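## Task

Move every game piece into the bin labelled R and every stationery item into the bin labelled S, leaving all other objects on the table. No object may stick out past a bin's rim, both bins must rest flat on the table, and everything must stay in place without the robot supporting it. Finish with both grippers open and withdrawn.

## Robot and tools

Robot: two 7-joint Kinova Gen3 arms, left_arm and right_arm, each with a Robotiq 2F-85 parallel gripper and a wrist camera. Shared scene frame: origin on the table surface midway between the arms, +x out over the table, +z up, left_arm on the +y side. Bases: left_arm at (+0.030, +0.416, 0) m, yawed slightly positive; right_arm at (-0.023, -0.422, 0) m, yawed slightly negative. The words left and right name the arms only, not image sides.

The row (used by execute_actions and move): one flat list of 18 numbers, each in [-1, 1], always covering both arms. First left_arm: 7 joint numbers, then gripper position, then gripper speed; then the same 9 for right_arm. Joint order: waist, shoulder, upper arm roll, elbow, forearm roll, wrist pitch, wrist roll. Joint numbers are offsets, not poses: 1.0 equals 0.9985 rad for waist, shoulder, upper arm roll and elbow, and 0.8765 rad for forearm roll, wrist pitch and wrist roll. Upper arm roll and wrist pitch have their sign flipped relative to the URDF in everything sent and reported. Joint ranges in URDF sign (rad): waist ±69.115, shoulder ±2.250, upper arm roll ±69.115, elbow ±2.580, forearm roll ±69.115, wrist pitch ±2.100, wrist roll ±69.115. Asking a joint to go more than 0.013 rad beyond its range gets the action refused for both arms; a bad first action refuses the whole call. "joint sent to its limit" means a joint was clipped at its end.

Gripper numbers are absolute settings. position: +1 fully open (85 mm), 0 about 41 mm, about -0.8 pads touching, -1 closes until blocked (roughly 190 to 235 N per pad). speed: -1 about 20 mm/s, 0 about 85, +1 about 150. To leave a gripper alone, repeat its previous two numbers; a 0 is a real command. For a gentle hold, open, then close to just under the object's width. Closing pushes the fingertips about 13 mm farther out, so keep clearance above the table. position_measured_pct is about 50 minus 50 times the position, 0 when open; stopping below about 90 means something is held, about 90 or more means the pads closed on nothing or something tiny.

Tools:
- execute_actions(actions): a list of actions; each action is a list of up to 15 rows, one row per 1/30 s step, and a short table repeats its last row to fill 15 steps (0.5 s). Joint offsets in every row count from the arm's angles at the start of that action, not from the previous row. An empty list just returns the state.
- move(target, speed, blocking): target is one row; its joint offsets count from the Joint positions in the last result that showed them. All joints follow paths that finish together, so the hand traces a curve; path time is clamped to 0.5 to 10 s. speed is rad/s for the joint with the most to travel, 0.01 to 2, default 0.5. It does not avoid obstacles or the other arm. blocking=false returns after 0.5 s while motion continues; then call wait or stop before sending anything else. Its result adds a "move:" line with the ending (done, off_target, moving, held, fault), limits=held or limits=none, and each arm's joint farthest from target.
- wait(seconds): 0 to 10; arms keep their last command; returns early if a running move ends.
- stop(): brakes a running move; fingers continue.
- zoom_image(camera, region): region [x0, y0, x1, y1] in pixels of that camera's last image, at most 504 by 504. Cameras: cam_head_left, cam_head_right, cam_high, cam_low, cam_left_wrist, cam_right_wrist, all 504x504.
- read_manual(section): returns licence text only ("licences").
- finished_scene(scene): give the current scene's number; it ends that scene irreversibly and reports success.

Results: for each arm, end_effector_position (m) and end_effector_quat_wxyz in the scene frame; this point sits between the pads when closed, with fingertips about 19 mm past it closed and 6 mm open. The gripper's +z runs along the fingers, its y axis is the closing direction. Reported hand positions can be off, more so at long reach. Also listed per arm, in joint order: Joint positions (rad), Joint velocities (rad/s), Joint targets (what joints are currently driven toward), and joint torques (offset and noisy). "joint command not followed" means a clearance check altered joint targets on some steps.

Motion limits: each step, joint targets stay within 0.304 rad (first four joints) or 0.266 rad (wrist joints) of measured angles, and are scaled back if they would shift the gripper over 70 mm, so large changes need several actions and may end short.

Avoid: knocking or placing anything off the table, arm-to-arm contact, slams, drops and hard pressing. Load limits: 49.6 N m for the first four joints, 31.2 N m for the wrist joints, including held weight; reaching one causes a TORQUE FAULT and a 10 s stop. Holding loads heats motors: MOTOR HOT warns from 60 °C, at 75 °C an OVER-TEMPERATURE FAULT lets the arm sag. Occasional tugs on held items or pushes on loose ones may occur. Release everything and lift clear before ending.

Each tool is called as name(argument=value, ...) on one line, values as JSON.

## Session

execute_actions(actions=[])

Scene clock: 0.00 s.
left_arm: end_effector_position=(+0.1222, +0.2096, +0.1558) position_measured_pct=0.0 end_effector_quat_wxyz=(-0.285, +0.437, +0.528, +0.670) | right_arm: end_effector_position=(+0.5255, -0.2077, +0.3191) position_measured_pct=0.0 end_effector_quat_wxyz=(-0.445, +0.817, -0.080, -0.359)
Joint names: [waist, shoulder, upper arm roll, elbow, forearm roll, wrist pitch, wrist roll]
Joint positions: left_arm=[ 1.668  1.214  0.061  1.57  -0.357 -1.95   1.871] | right_arm=[ 0.094  1.262  0.826  0.334 -0.435 -2.026  4.026]
Joint velocities: left_arm=[-0.     0.002 -0.001 -0.     0.001  0.     0.001] | right_arm=[-0.001  0.001  0.    -0.001 -0.    -0.001  0.   ]
Joint torques (N m, as the joint torque sensors report them, + toward a larger Joint positions number): no reading
Motor temperatures (°C, as the motors report them): left_arm=[26 32 29 27 31 33 34] | right_arm=[31 26 27 29 37 38 32]
Joint targets: left_arm=[1.668 1.214 0.061 1.570 -0.357 -1.950 1.871] | right_arm=[0.094 1.262 0.826 0.334 -0.435 -2.026 4.026]

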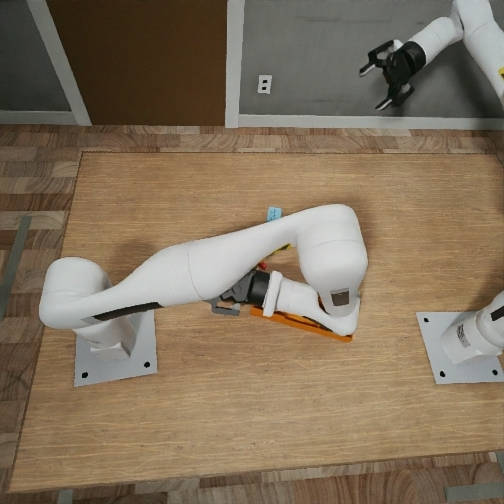

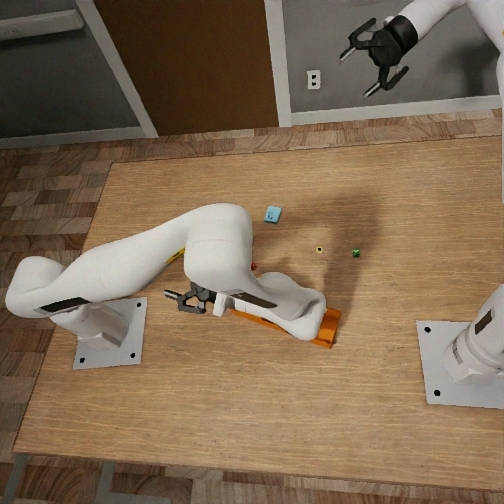

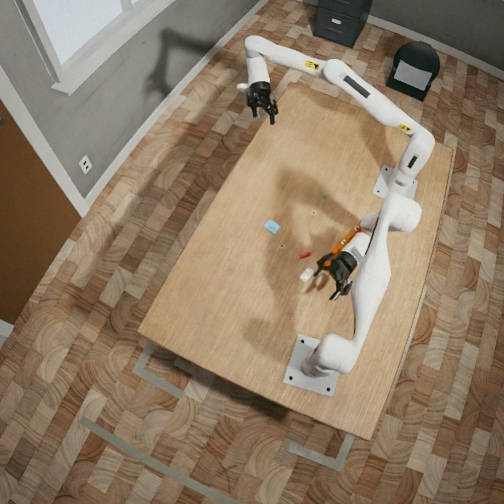

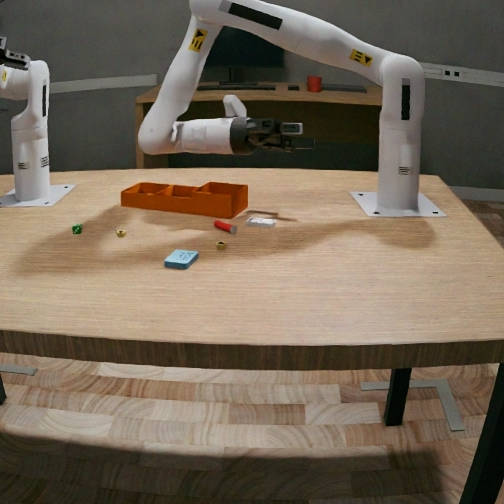

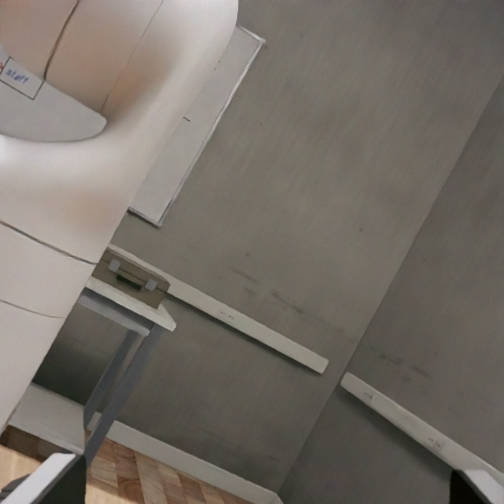

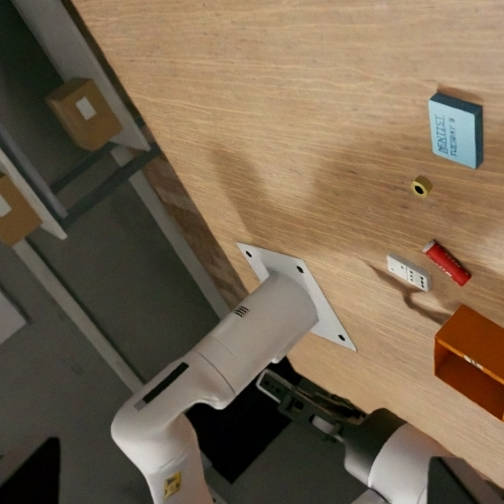

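move(target=[-1,-0.915,-0.061,-0.07,0.407,0.696,-1,1,0,-0.094,-0.96,-0.827,1,0.496,0.78,-1,1,0], speed=1)

move(target=[-0.9,0,0,0,0,0,-1,1,0,0,0,0,0.168,0,0,0,1,0], speed=1)

Scene clock: 17.20 s.
left_arm: end_effector_position=(+0.3836, +0.1681, +0.3038) position_measured_pct=0.0 end_effector_quat_wxyz=(+0.000, +0.535, +0.845, +0.000) | right_arm: end_effector_position=(+0.4658, -0.4595, +0.3584) position_measured_pct=0.0 end_effector_quat_wxyz=(-0.056, +0.698, -0.711, +0.059)
Joint names: [waist, shoulder, upper arm roll, elbow, forearm roll, wrist pitch, wrist roll]
Joint positions: left_arm=[ 0.67   0.3    0.     1.5   -0.    -1.34   0.995] | right_arm=[ 0.     0.304  0.     1.333  0.    -1.342  3.15 ]
Joint velocities: left_arm=[-0.002 -0.001 -0.002  0.     0.001 -0.    -0.002] | right_arm=[-0.001 -0.002 -0.     0.     0.001 -0.     0.   ]
Joint torques (N m, as the joint torque sensors report them, + toward a larger Joint positions number): left_arm=[  0.06 -14.81  -0.08  -8.1   -0.27  -0.22  -0.2 ] | right_arm=[  0.21 -16.31   0.23  -8.83   0.     0.22  -0.39]
Motor temperatures (°C, as the motors report them): left_arm=[26 32 29 27 31 33 34] | right_arm=[31 27 27 29 37 38 32]
Joint targets: left_arm=[0.670 0.300 0.000 1.500 -0.000 -1.340 0.995] | right_arm=[0.000 0.304 0.000 1.333 0.000 -1.342 3.150]
move: done; limits=none; left_arm: farthest joint: the waist, 0.000 radians from its target (0.999 radians at the start); right_arm: farthest joint: the waist, 0.000 radians from its target (0.094 radians at the start)

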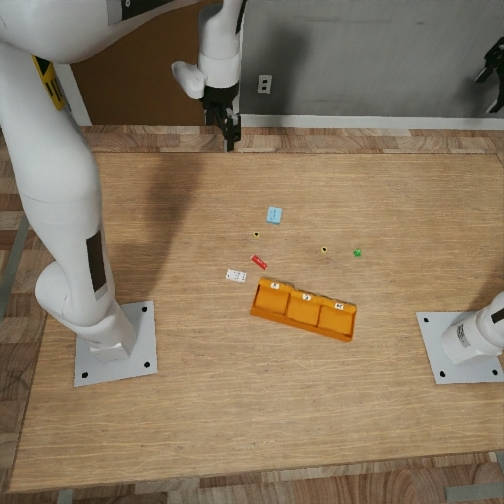

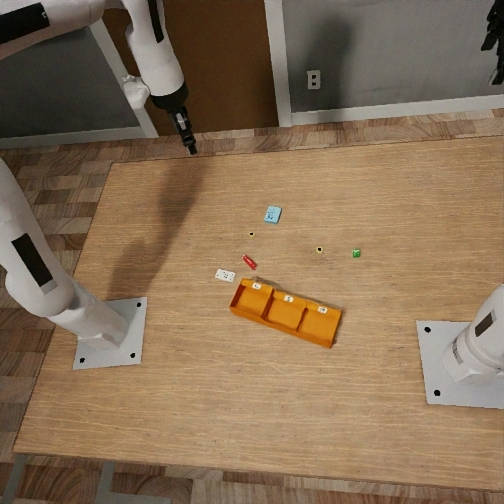

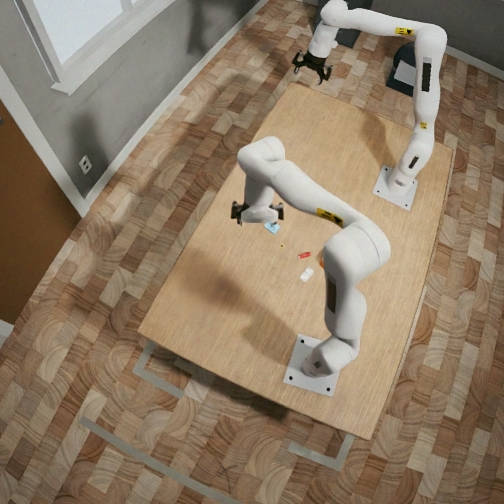

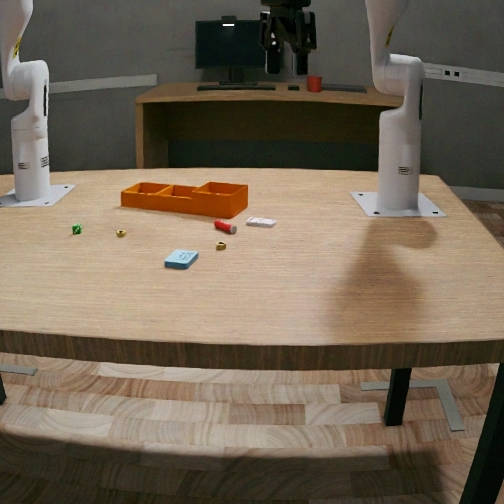

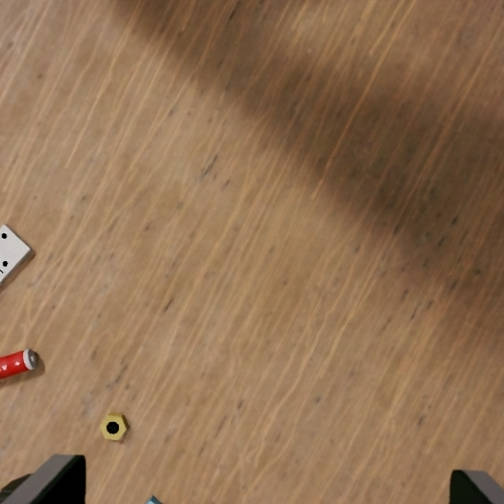

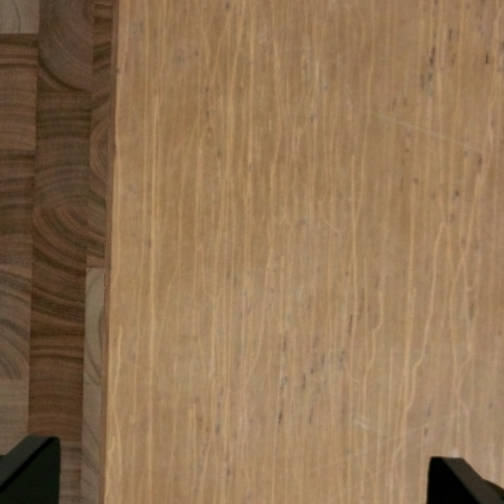

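Scene clock: 18.93 s.
left_arm: end_effector_position=(+0.4441, +0.5380, +0.3038) position_measured_pct=0.0 end_effector_quat_wxyz=(+0.000, +0.526, +0.850, +0.000) | right_arm: end_effector_position=(+0.4059, -0.4579, +0.3022) position_measured_pct=0.0 end_effector_quat_wxyz=(+0.002, +0.701, -0.714, -0.002)
Joint names: [waist, shoulder, upper arm roll, elbow, forearm roll, wrist pitch, wrist roll]
Joint positions: left_arm=[-0.229  0.3    0.     1.5   -0.    -1.34   0.118] | right_arm=[ 0.     0.304  0.     1.501  0.    -1.342  3.15 ]
Joint velocities: left_arm=[-0.003 -0.001 -0.002 -0.     0.    -0.    -0.   ] | right_arm=[-0.    -0.002  0.     0.001 -0.     0.     0.   ]
Joint torques (N m, as the joint torque sensors report them, + toward a larger Joint positions number): left_arm=[  0.42 -14.88  -0.16  -8.14  -0.21  -0.2   -0.24] | right_arm=[  0.07 -15.63   0.25  -8.22  -0.03  -0.11  -0.5 ]
Motor temperatures (°C, as the motors report them): left_arm=[26 32 29 27 31 33 34] | right_arm=[31 27 27 29 37 38 32]
Joint targets: left_arm=[-0.229 0.300 0.000 1.500 -0.000 -1.340 0.118] | right_arm=[0.000 0.304 0.000 1.501 0.000 -1.342 3.150]
move: done; limits=none; left_arm: farthest joint: the waist, 0.000 radians from its target (0.899 radians at the start); right_arm: farthest joint: the waist, 0.000 radians from its target (0.000 radians at the start)

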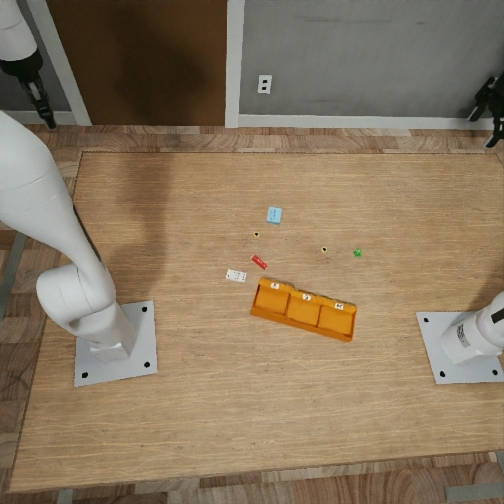

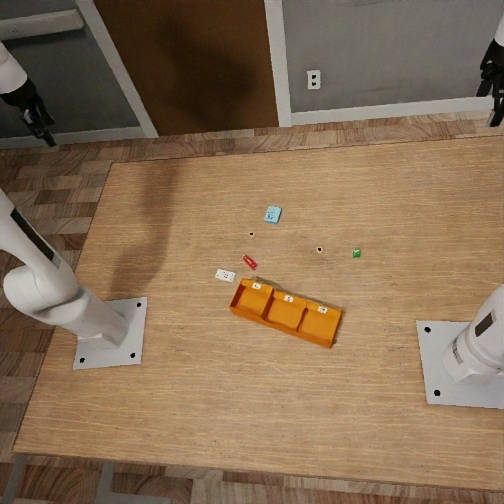

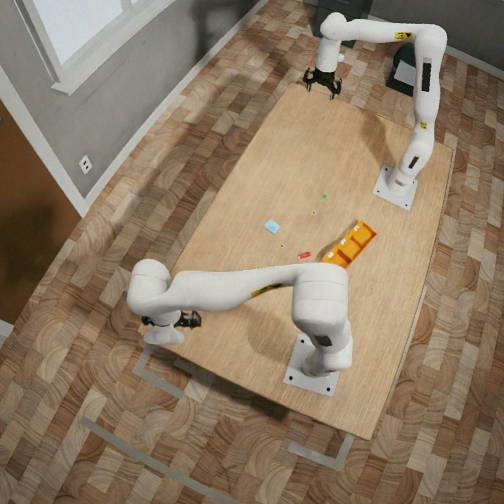

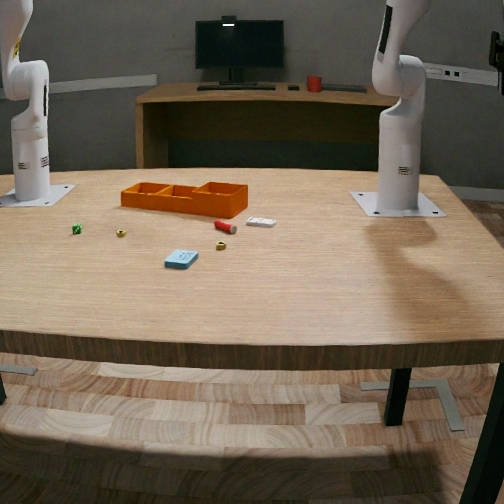

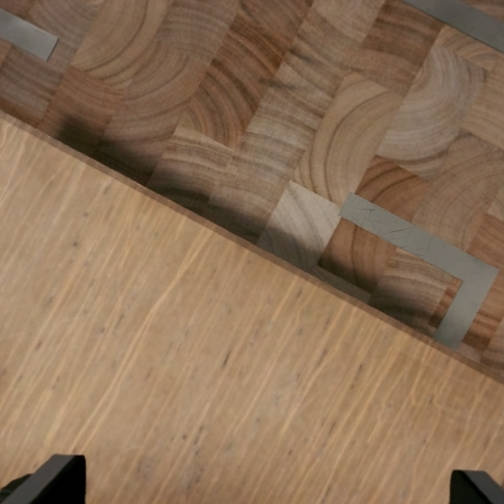

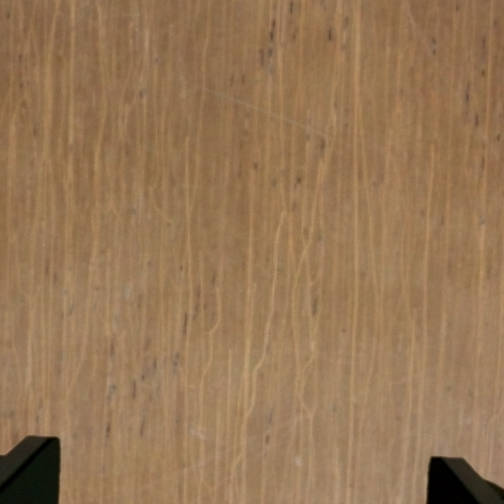

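zoom_image(camera="cam_head_left", region=[210,190,380,350])

zoom_image(camera="cam_low", region=[60,170,290,280])

Region (210, 190, 380, 350) of cam_head_left's 504x504 image, scaled by 2.965, with more detail than that image has; it fills the top 474 rows of this view, and the rest is white.

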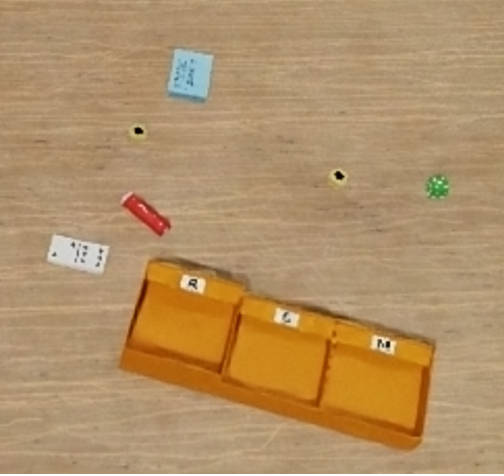

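Region (60, 170, 290, 280) of cam_low's 504x504 image, scaled by 2.191, with more detail than that image has; it fills the top 241 rows of this view, and the rest is white.

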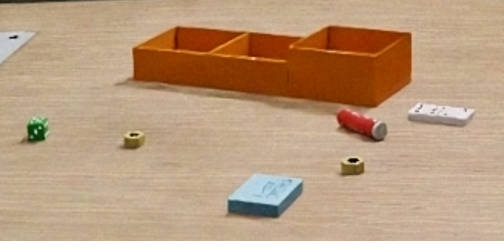

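move(target=[1,0.055,0,0.3,0,0.4,0.3,1,0,0,0,0,0,0,0,0,1,0], speed=1.2)

move(target=[0.352,0,0,0.328,0,0.376,0.273,1,0,0,0,0,0,0,0,0,1,0], speed=1)

Scene clock: 67.37 s.
left_arm: end_effector_position=(+0.3387, +0.1483, +0.1946) position_measured_pct=0.0 end_effector_quat_wxyz=(-0.001, +0.797, +0.604, -0.000) | right_arm: end_effector_position=(+0.4059, -0.4579, +0.3022) position_measured_pct=0.0 end_effector_quat_wxyz=(+0.002, +0.701, -0.714, -0.002)
Joint names: [waist, shoulder, upper arm roll, elbow, forearm roll, wrist pitch, wrist roll]
Joint positions: left_arm=[ 0.77   0.355  0.     1.8   -0.    -0.989  0.381] | right_arm=[ 0.     0.304  0.     1.501  0.    -1.342  3.15 ]
Joint velocities: left_arm=[ 0.002  0.001  0.001 -0.    -0.001 -0.     0.   ] | right_arm=[ 0.     0.001 -0.    -0.001 -0.001 -0.001 -0.   ]
Joint torques (N m, as the joint torque sensors report them, + toward a larger Joint positions number): left_arm=[  0.01 -14.64  -0.05  -6.94  -0.22  -0.24  -0.18] | right_arm=[  0.09 -15.79   0.08  -8.17   0.07  -0.23  -0.37]
Motor temperatures (°C, as the motors report them): left_arm=[26 33 29 28 31 33 34] | right_arm=[31 27 27 29 37 38 32]
Joint targets: left_arm=[0.770 0.355 0.000 1.800 -0.000 -0.989 0.381] | right_arm=[0.000 0.304 0.000 1.501 0.000 -1.342 3.150]
move: done; limits=none; left_arm: farthest joint: the waist, 0.000 radians from its target (0.998 radians at the start); right_arm: farthest joint: the waist, 0.000 radians from its target (0.000 radians at the start)

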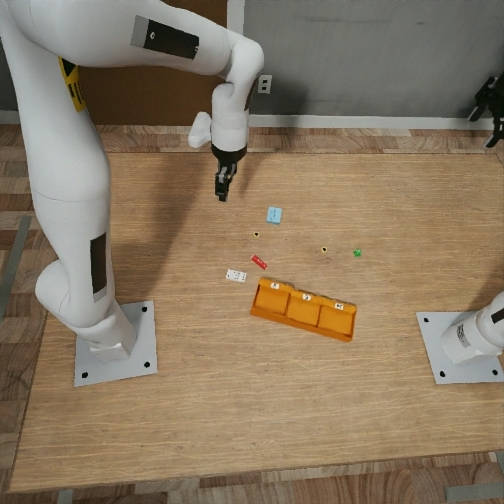

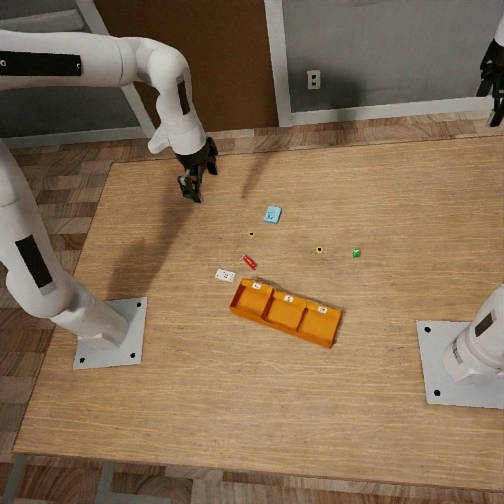

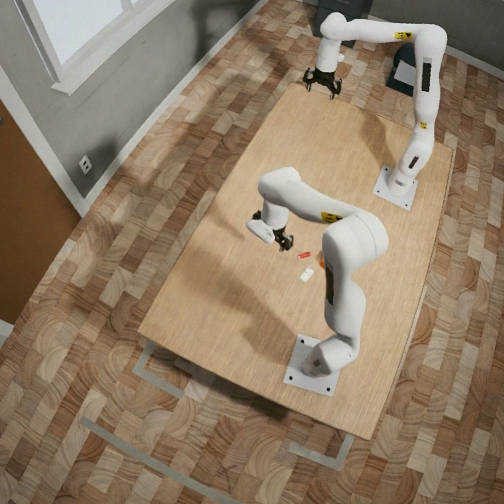

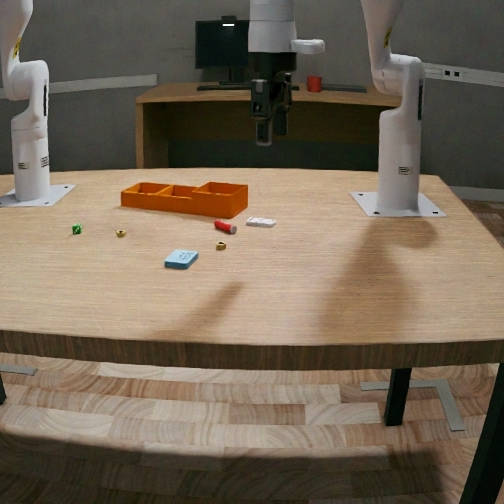

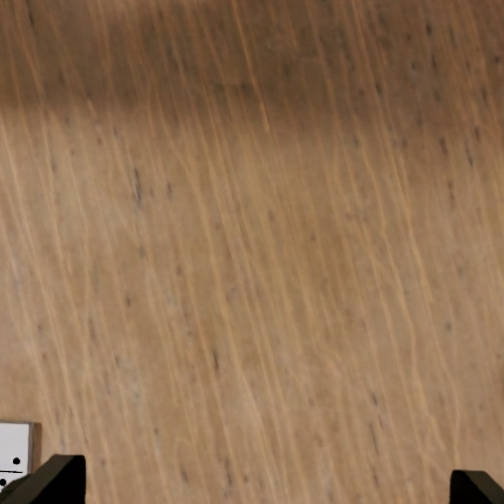

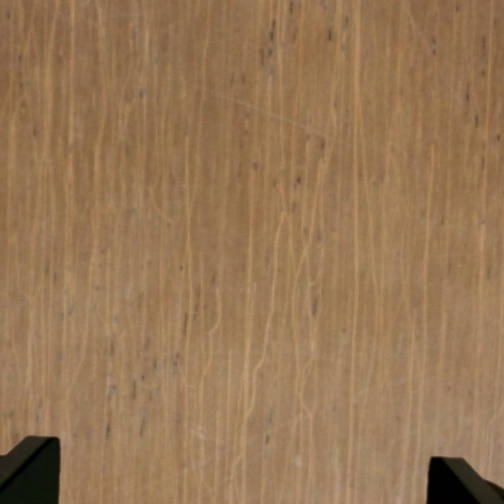

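Scene clock: 68.50 s.
left_arm: end_effector_position=(+0.1907, +0.1168, +0.1194) position_measured_pct=0.0 end_effector_quat_wxyz=(-0.000, +0.829, +0.559, +0.000) | right_arm: end_effector_position=(+0.4059, -0.4579, +0.3022) position_measured_pct=0.0 end_effector_quat_wxyz=(+0.002, +0.701, -0.714, -0.002)
Joint names: [waist, shoulder, upper arm roll, elbow, forearm roll, wrist pitch, wrist roll]
Joint positions: left_arm=[ 1.121  0.355  0.     2.127 -0.    -0.66   0.62 ] | right_arm=[ 0.     0.304  0.     1.501  0.    -1.342  3.15 ]
Joint velocities: left_arm=[ 0.002 -0.002 -0.001 -0.     0.    -0.    -0.001] | right_arm=[ 0.    -0.001 -0.     0.001 -0.001 -0.    -0.   ]
Joint torques (N m, as the joint torque sensors report them, + toward a larger Joint positions number): left_arm=[ -0.04 -12.61  -0.12  -4.91  -0.2   -0.16  -0.18] | right_arm=[  0.21 -15.64   0.19  -8.14  -0.03  -0.3   -0.44]
Motor temperatures (°C, as the motors report them): left_arm=[26 33 29 28 31 33 34] | right_arm=[31 27 27 29 37 38 32]
Joint targets: left_arm=[1.121 0.355 0.000 2.127 -0.000 -0.660 0.620] | right_arm=[0.000 0.304 0.000 1.501 0.000 -1.342 3.150]
move: done; limits=none; left_arm: farthest joint: the waist, 0.001 radians from its target (0.352 radians at the start); right_arm: farthest joint: the waist, 0.000 radians from its target (0.000 radians at the start)

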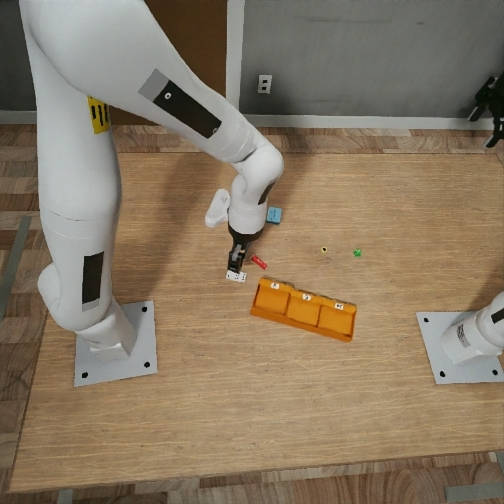

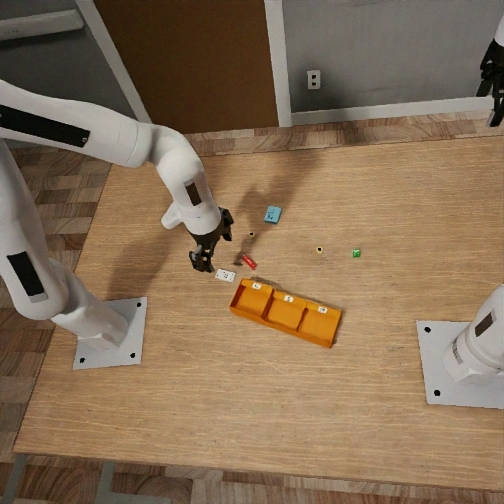

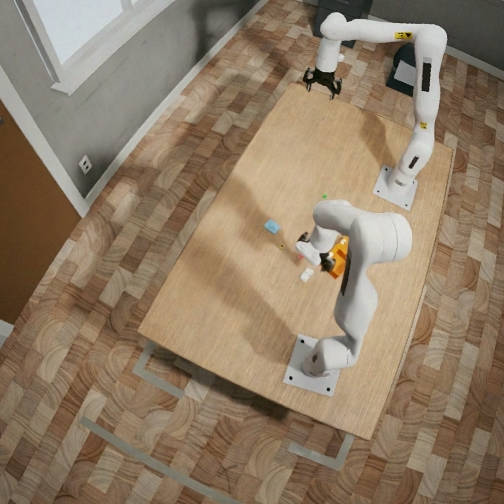

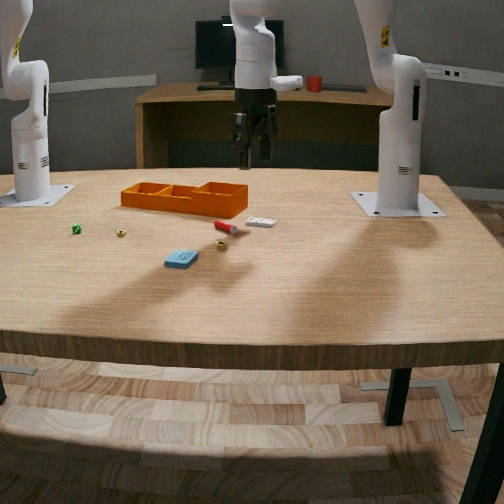

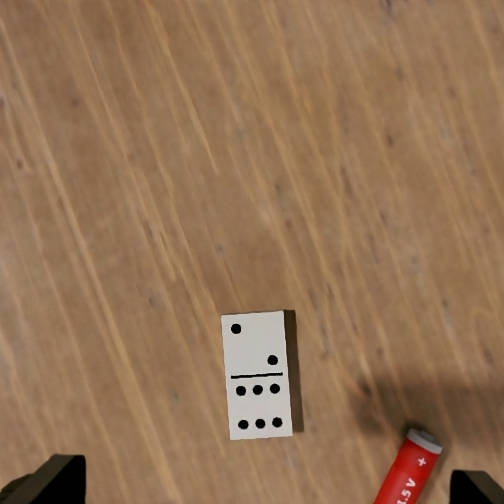

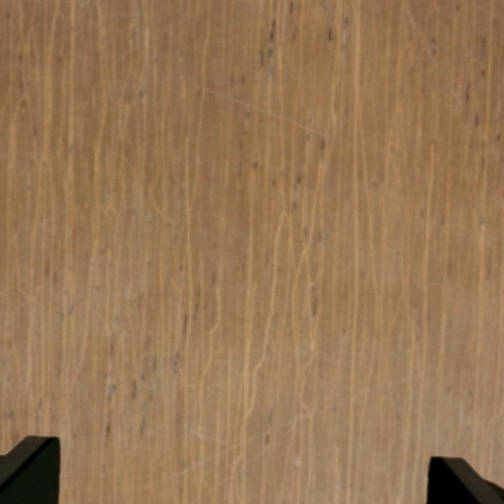

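move(target=[0,0.25,0,0.087,0,0.384,0,0.3,0.5,0,0,0,0,0,0,0,1,0])

move(target=[0,0,0,0,0,0,0,-1,0.5,0,0,0,0,0,0,0,1,0])

Scene clock: 80.37 s.
left_arm: end_effector_position=(+0.1908, +0.1166, +0.0216) position_measured_pct=34.9 end_effector_quat_wxyz=(-0.000, +0.829, +0.559, +0.000) | right_arm: end_effector_position=(+0.4059, -0.4579, +0.3022) position_measured_pct=0.0 end_effector_quat_wxyz=(+0.002, +0.701, -0.714, -0.002)
Joint names: [waist, shoulder, upper arm roll, elbow, forearm roll, wrist pitch, wrist roll]
Joint positions: left_arm=[ 1.121  0.605  0.     2.214 -0.    -0.323  0.62 ] | right_arm=[ 0.     0.304  0.     1.501  0.    -1.342  3.15 ]
Joint velocities: left_arm=[ 0.001  0.004  0.    -0.    -0.001 -0.    -0.   ] | right_arm=[ 0.     0.     0.    -0.    -0.001 -0.001  0.   ]
Joint torques (N m, as the joint torque sensors report them, + toward a larger Joint positions number): left_arm=[  0.13 -14.31  -0.22  -2.35  -0.19  -0.31  -0.25] | right_arm=[  0.04 -15.57   0.22  -8.06   0.    -0.28  -0.35]
Motor temperatures (°C, as the motors report them): left_arm=[26 33 29 28 31 33 34] | right_arm=[31 27 27 29 37 38 32]
Joint targets: left_arm=[1.121 0.605 0.000 2.214 -0.000 -0.323 0.620] | right_arm=[0.000 0.304 0.000 1.501 0.000 -1.342 3.150]
move: done; limits=none; left_arm: farthest joint: the waist, 0.000 radians from its target (0.000 radians at the start); right_arm: farthest joint: the waist, 0.000 radians from its target (0.000 radians at the start)

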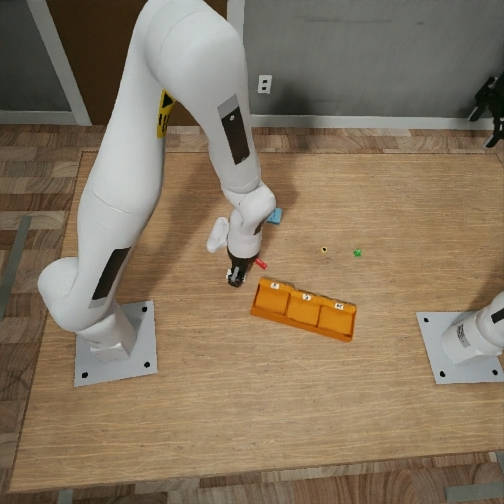

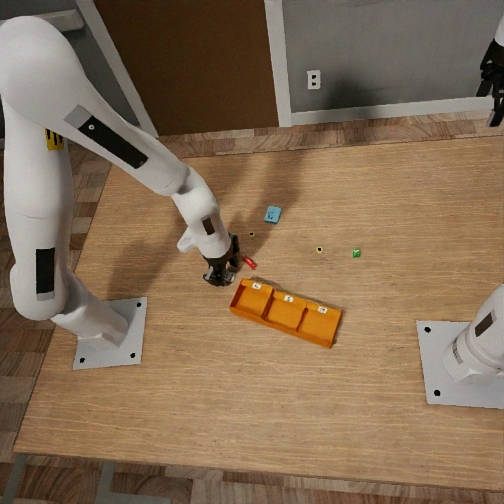

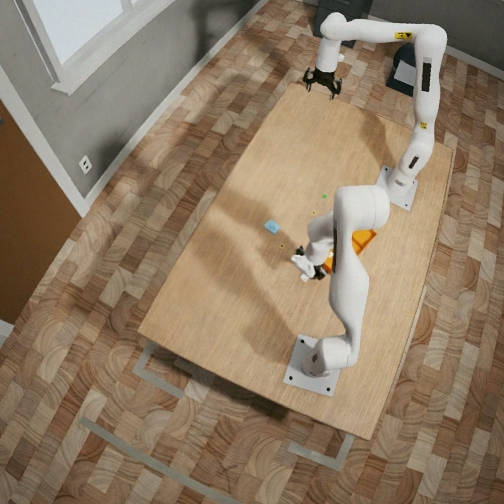

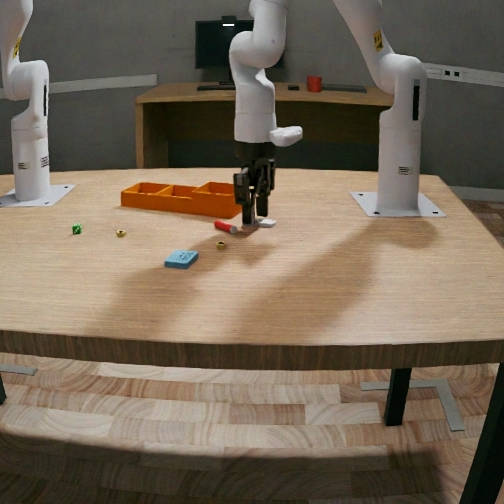

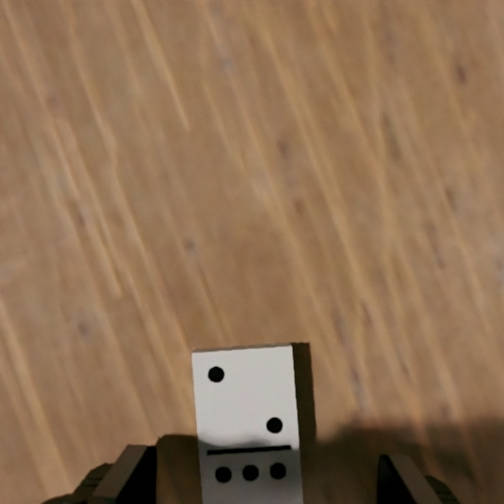

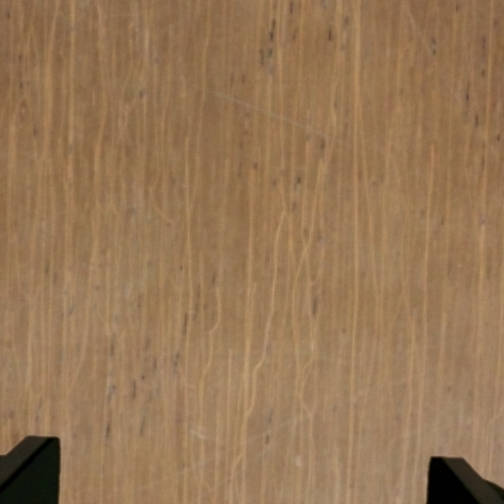

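Scene clock: 81.00 s.
left_arm: end_effector_position=(+0.1908, +0.1166, +0.0222) position_measured_pct=73.4 end_effector_quat_wxyz=(+0.000, +0.829, +0.559, -0.000) | right_arm: end_effector_position=(+0.4059, -0.4579, +0.3022) position_measured_pct=0.0 end_effector_quat_wxyz=(+0.002, +0.701, -0.714, -0.002)
Joint names: [waist, shoulder, upper arm roll, elbow, forearm roll, wrist pitch, wrist roll]
Joint positions: left_arm=[ 1.121  0.603 -0.     2.215 -0.    -0.324  0.62 ] | right_arm=[ 0.     0.304  0.     1.501  0.    -1.342  3.15 ]
Joint velocities: left_arm=[ 0.    -0.001 -0.001 -0.001 -0.001  0.    -0.003] | right_arm=[-0. -0. -0. -0. -0.  0.  0.]
Joint torques (N m, as the joint torque sensors report them, + toward a larger Joint positions number): left_arm=[  0.04 -12.96  -0.27  -2.51  -0.22   0.2   -0.3 ] | right_arm=[  0.04 -15.9    0.29  -8.13  -0.04  -0.24  -0.36]
Motor temperatures (°C, as the motors report them): left_arm=[26 33 29 28 31 33 34] | right_arm=[31 27 27 29 37 38 32]
Joint targets: left_arm=[1.121 0.605 0.000 2.214 -0.000 -0.323 0.620] | right_arm=[0.000 0.304 0.000 1.501 0.000 -1.342 3.150]
move: done; limits=none; left_arm: farthest joint: the shoulder, 0.002 radians from its target (0.000 radians at the start); right_arm: farthest joint: the waist, 0.000 radians from its target (0.000 radians at the start)

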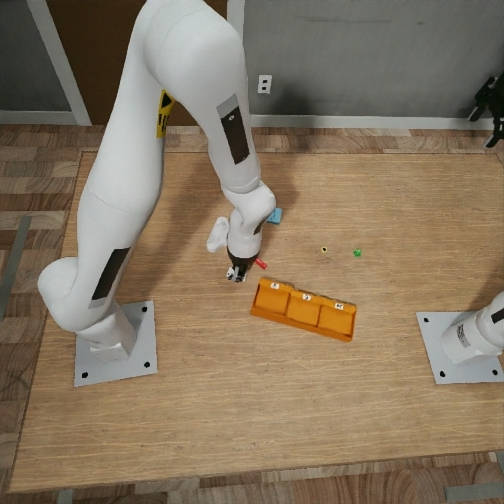

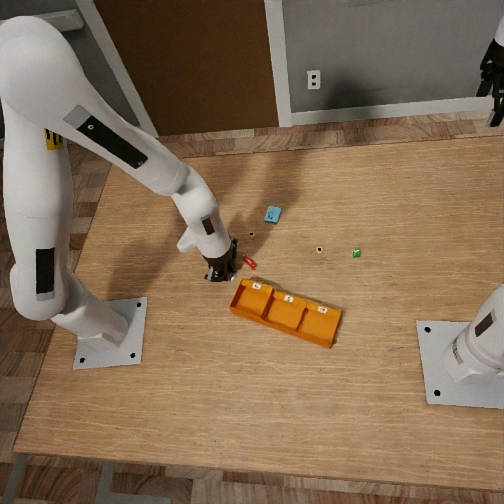

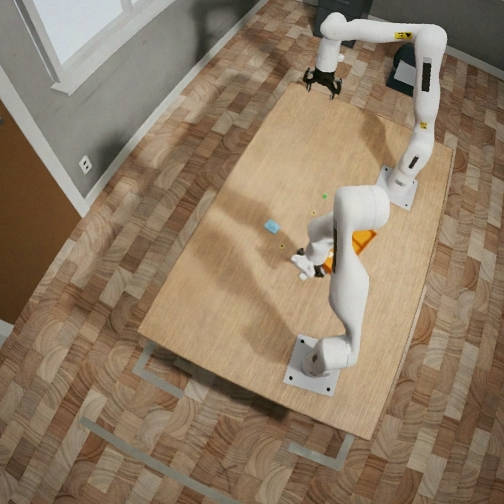

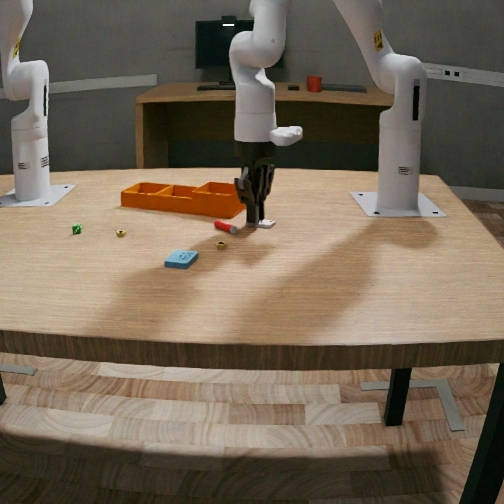

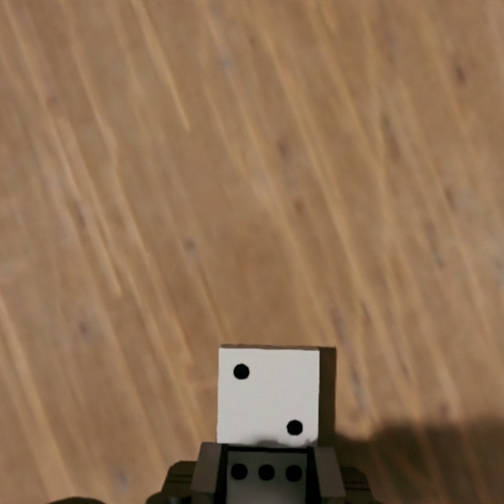

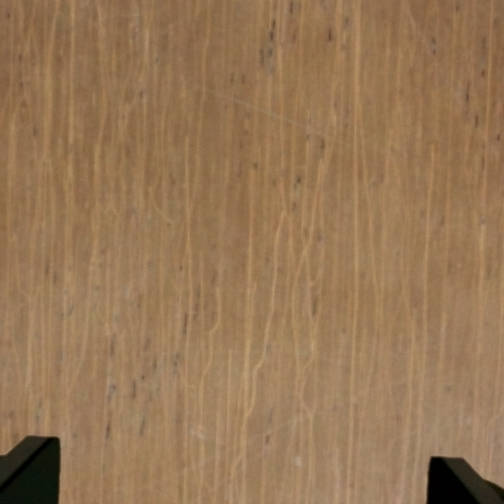

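move(target=[0,-0.25,0,-0.087,0,-0.384,0,-1,0.5,0,0,0,0,0,0,0,1,0], speed=0.8)

move(target=[0.283,0.09,0,-0.209,0,-0.136,0.323,-1,0.5,0,0,0,0,0,0,0,1,0], speed=0.8)

Scene clock: 89.63 s.
left_arm: end_effector_position=(+0.1906, +0.1169, +0.1200) position_measured_pct=73.4 end_effector_quat_wxyz=(-0.000, +0.829, +0.559, +0.000) | right_arm: end_effector_position=(+0.4059, -0.4579, +0.3022) position_measured_pct=0.0 end_effector_quat_wxyz=(+0.002, +0.701, -0.714, -0.002)
Joint names: [waist, shoulder, upper arm roll, elbow, forearm roll, wrist pitch, wrist roll]
Joint positions: left_arm=[ 1.121  0.353 -0.     2.128 -0.    -0.661  0.62 ] | right_arm=[ 0.     0.304  0.     1.501  0.    -1.342  3.15 ]
Joint velocities: left_arm=[-0.001 -0.001  0.001 -0.001 -0.     0.    -0.001] | right_arm=[-0. -0. -0. -0.  0.  0. -0.]
Joint torques (N m, as the joint torque sensors report them, + toward a larger Joint positions number): left_arm=[  0.05 -12.8   -0.17  -4.8   -0.2   -0.2   -0.24] | right_arm=[  0.2  -15.63   0.22  -8.12  -0.03  -0.27  -0.48]
Motor temperatures (°C, as the motors report them): left_arm=[26 33 29 28 31 33 34] | right_arm=[31 27 27 29 37 38 32]
Joint targets: left_arm=[1.121 0.353 -0.000 2.128 -0.000 -0.661 0.620] | right_arm=[0.000 0.304 0.000 1.501 0.000 -1.342 3.150]
move: done; limits=none; left_arm: farthest joint: the waist, 0.000 radians from its target (0.000 radians at the start); right_arm: farthest joint: the waist, 0.000 radians from its target (0.000 radians at the start)

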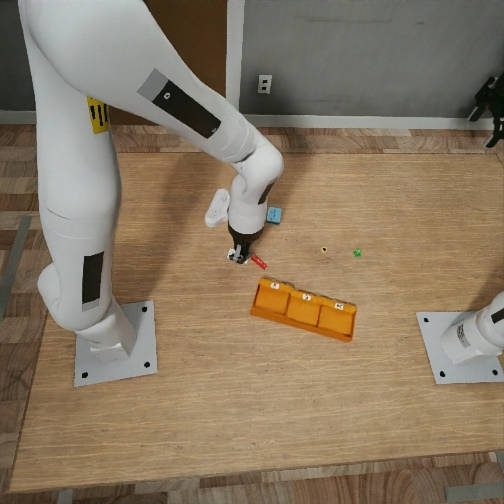

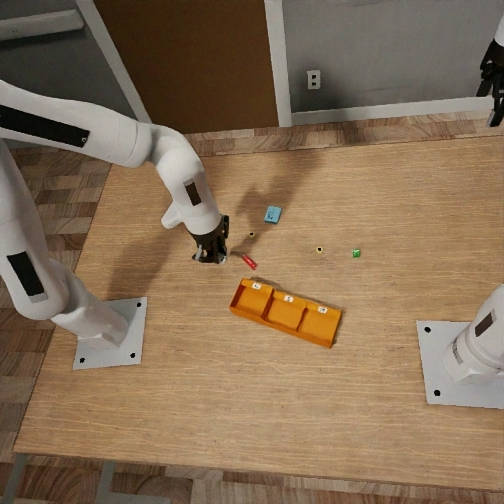

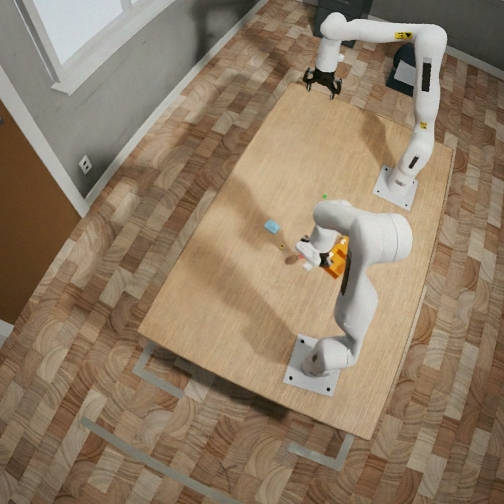

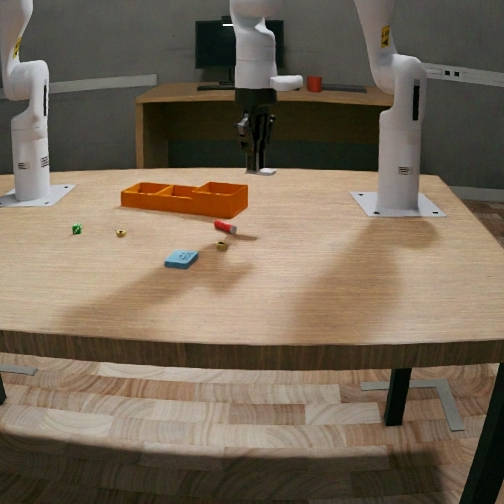

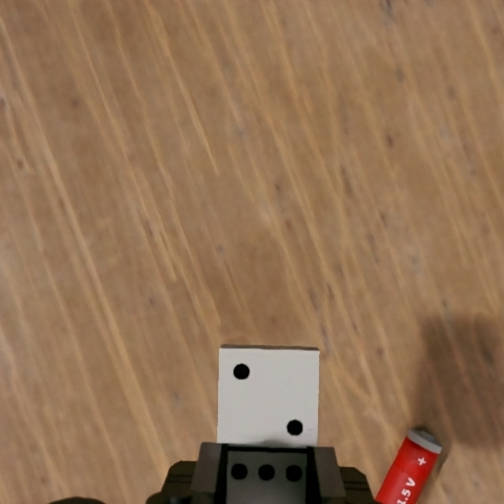

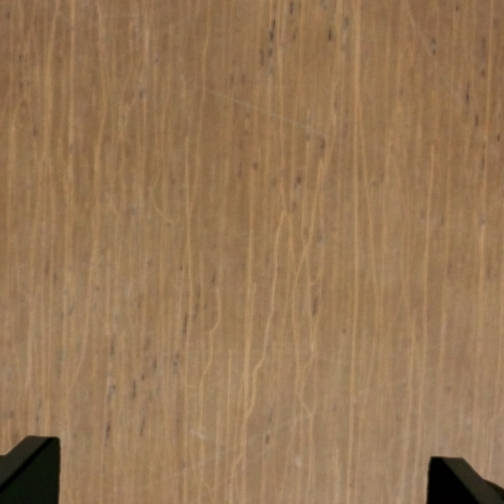

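Scene clock: 90.70 s.
left_arm: end_effector_position=(+0.1185, +0.0237, +0.1300) position_measured_pct=73.4 end_effector_quat_wxyz=(-0.000, +0.829, +0.559, +0.000) | right_arm: end_effector_position=(+0.4059, -0.4579, +0.3022) position_measured_pct=0.0 end_effector_quat_wxyz=(+0.002, +0.701, -0.714, -0.002)
Joint names: [waist, shoulder, upper arm roll, elbow, forearm roll, wrist pitch, wrist roll]
Joint positions: left_arm=[ 1.403  0.443 -0.     1.919 -0.    -0.78   0.903] | right_arm=[ 0.     0.304  0.     1.501  0.    -1.342  3.15 ]
Joint velocities: left_arm=[ 0.002  0.003  0.    -0.     0.001  0.001  0.001] | right_arm=[-0.    -0.001  0.     0.001 -0.001  0.001  0.   ]
Joint torques (N m, as the joint torque sensors report them, + toward a larger Joint positions number): left_arm=[  0.13 -14.87  -0.12  -5.89  -0.26  -0.21  -0.22] | right_arm=[  0.19 -15.65   0.38  -8.12   0.07  -0.25  -0.37]
Motor temperatures (°C, as the motors report them): left_arm=[26 33 29 28 31 33 34] | right_arm=[31 27 27 29 37 38 32]
Joint targets: left_arm=[1.404 0.443 -0.000 1.919 -0.000 -0.780 0.903] | right_arm=[0.000 0.304 0.000 1.501 0.000 -1.342 3.150]
move: done; limits=none; left_arm: farthest joint: the waist, 0.000 radians from its target (0.283 radians at the start); right_arm: farthest joint: the waist, 0.000 radians from its target (0.000 radians at the start)

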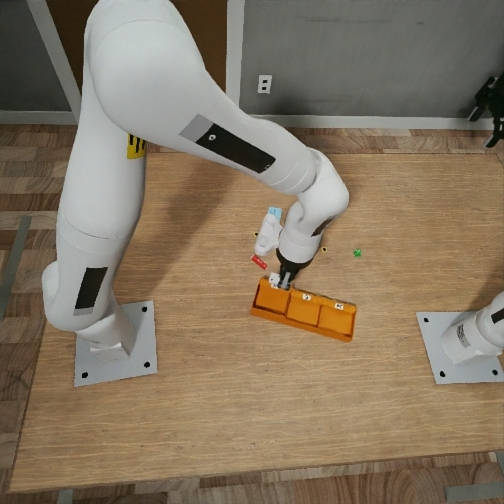

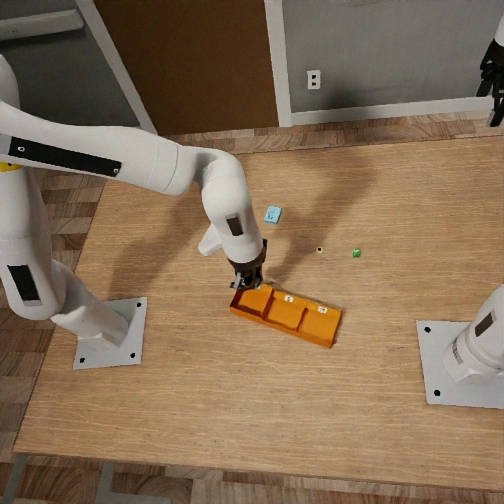

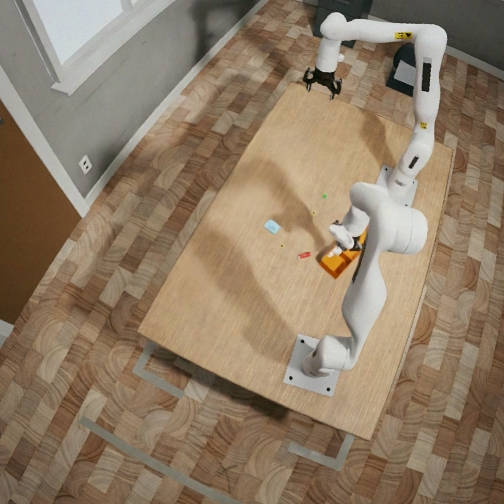

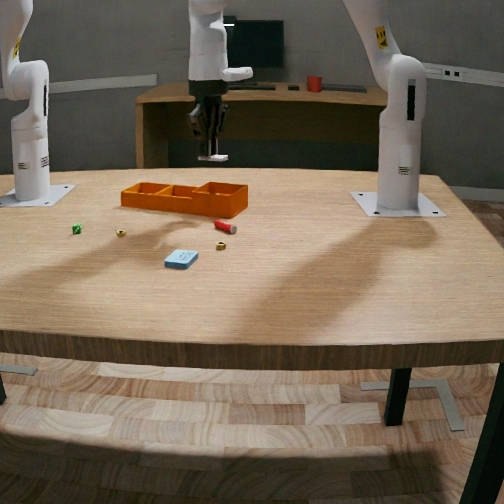

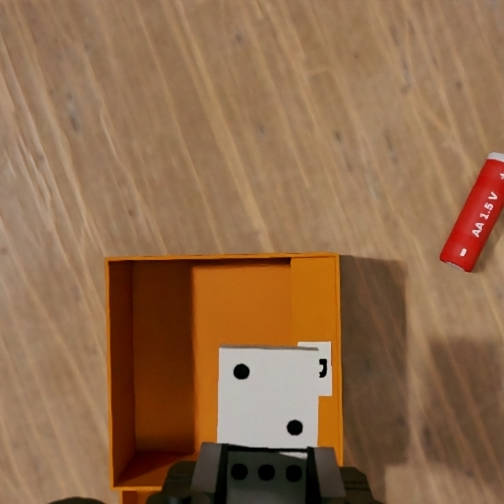

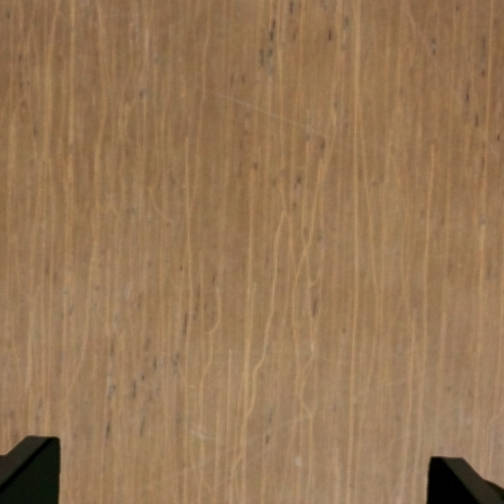

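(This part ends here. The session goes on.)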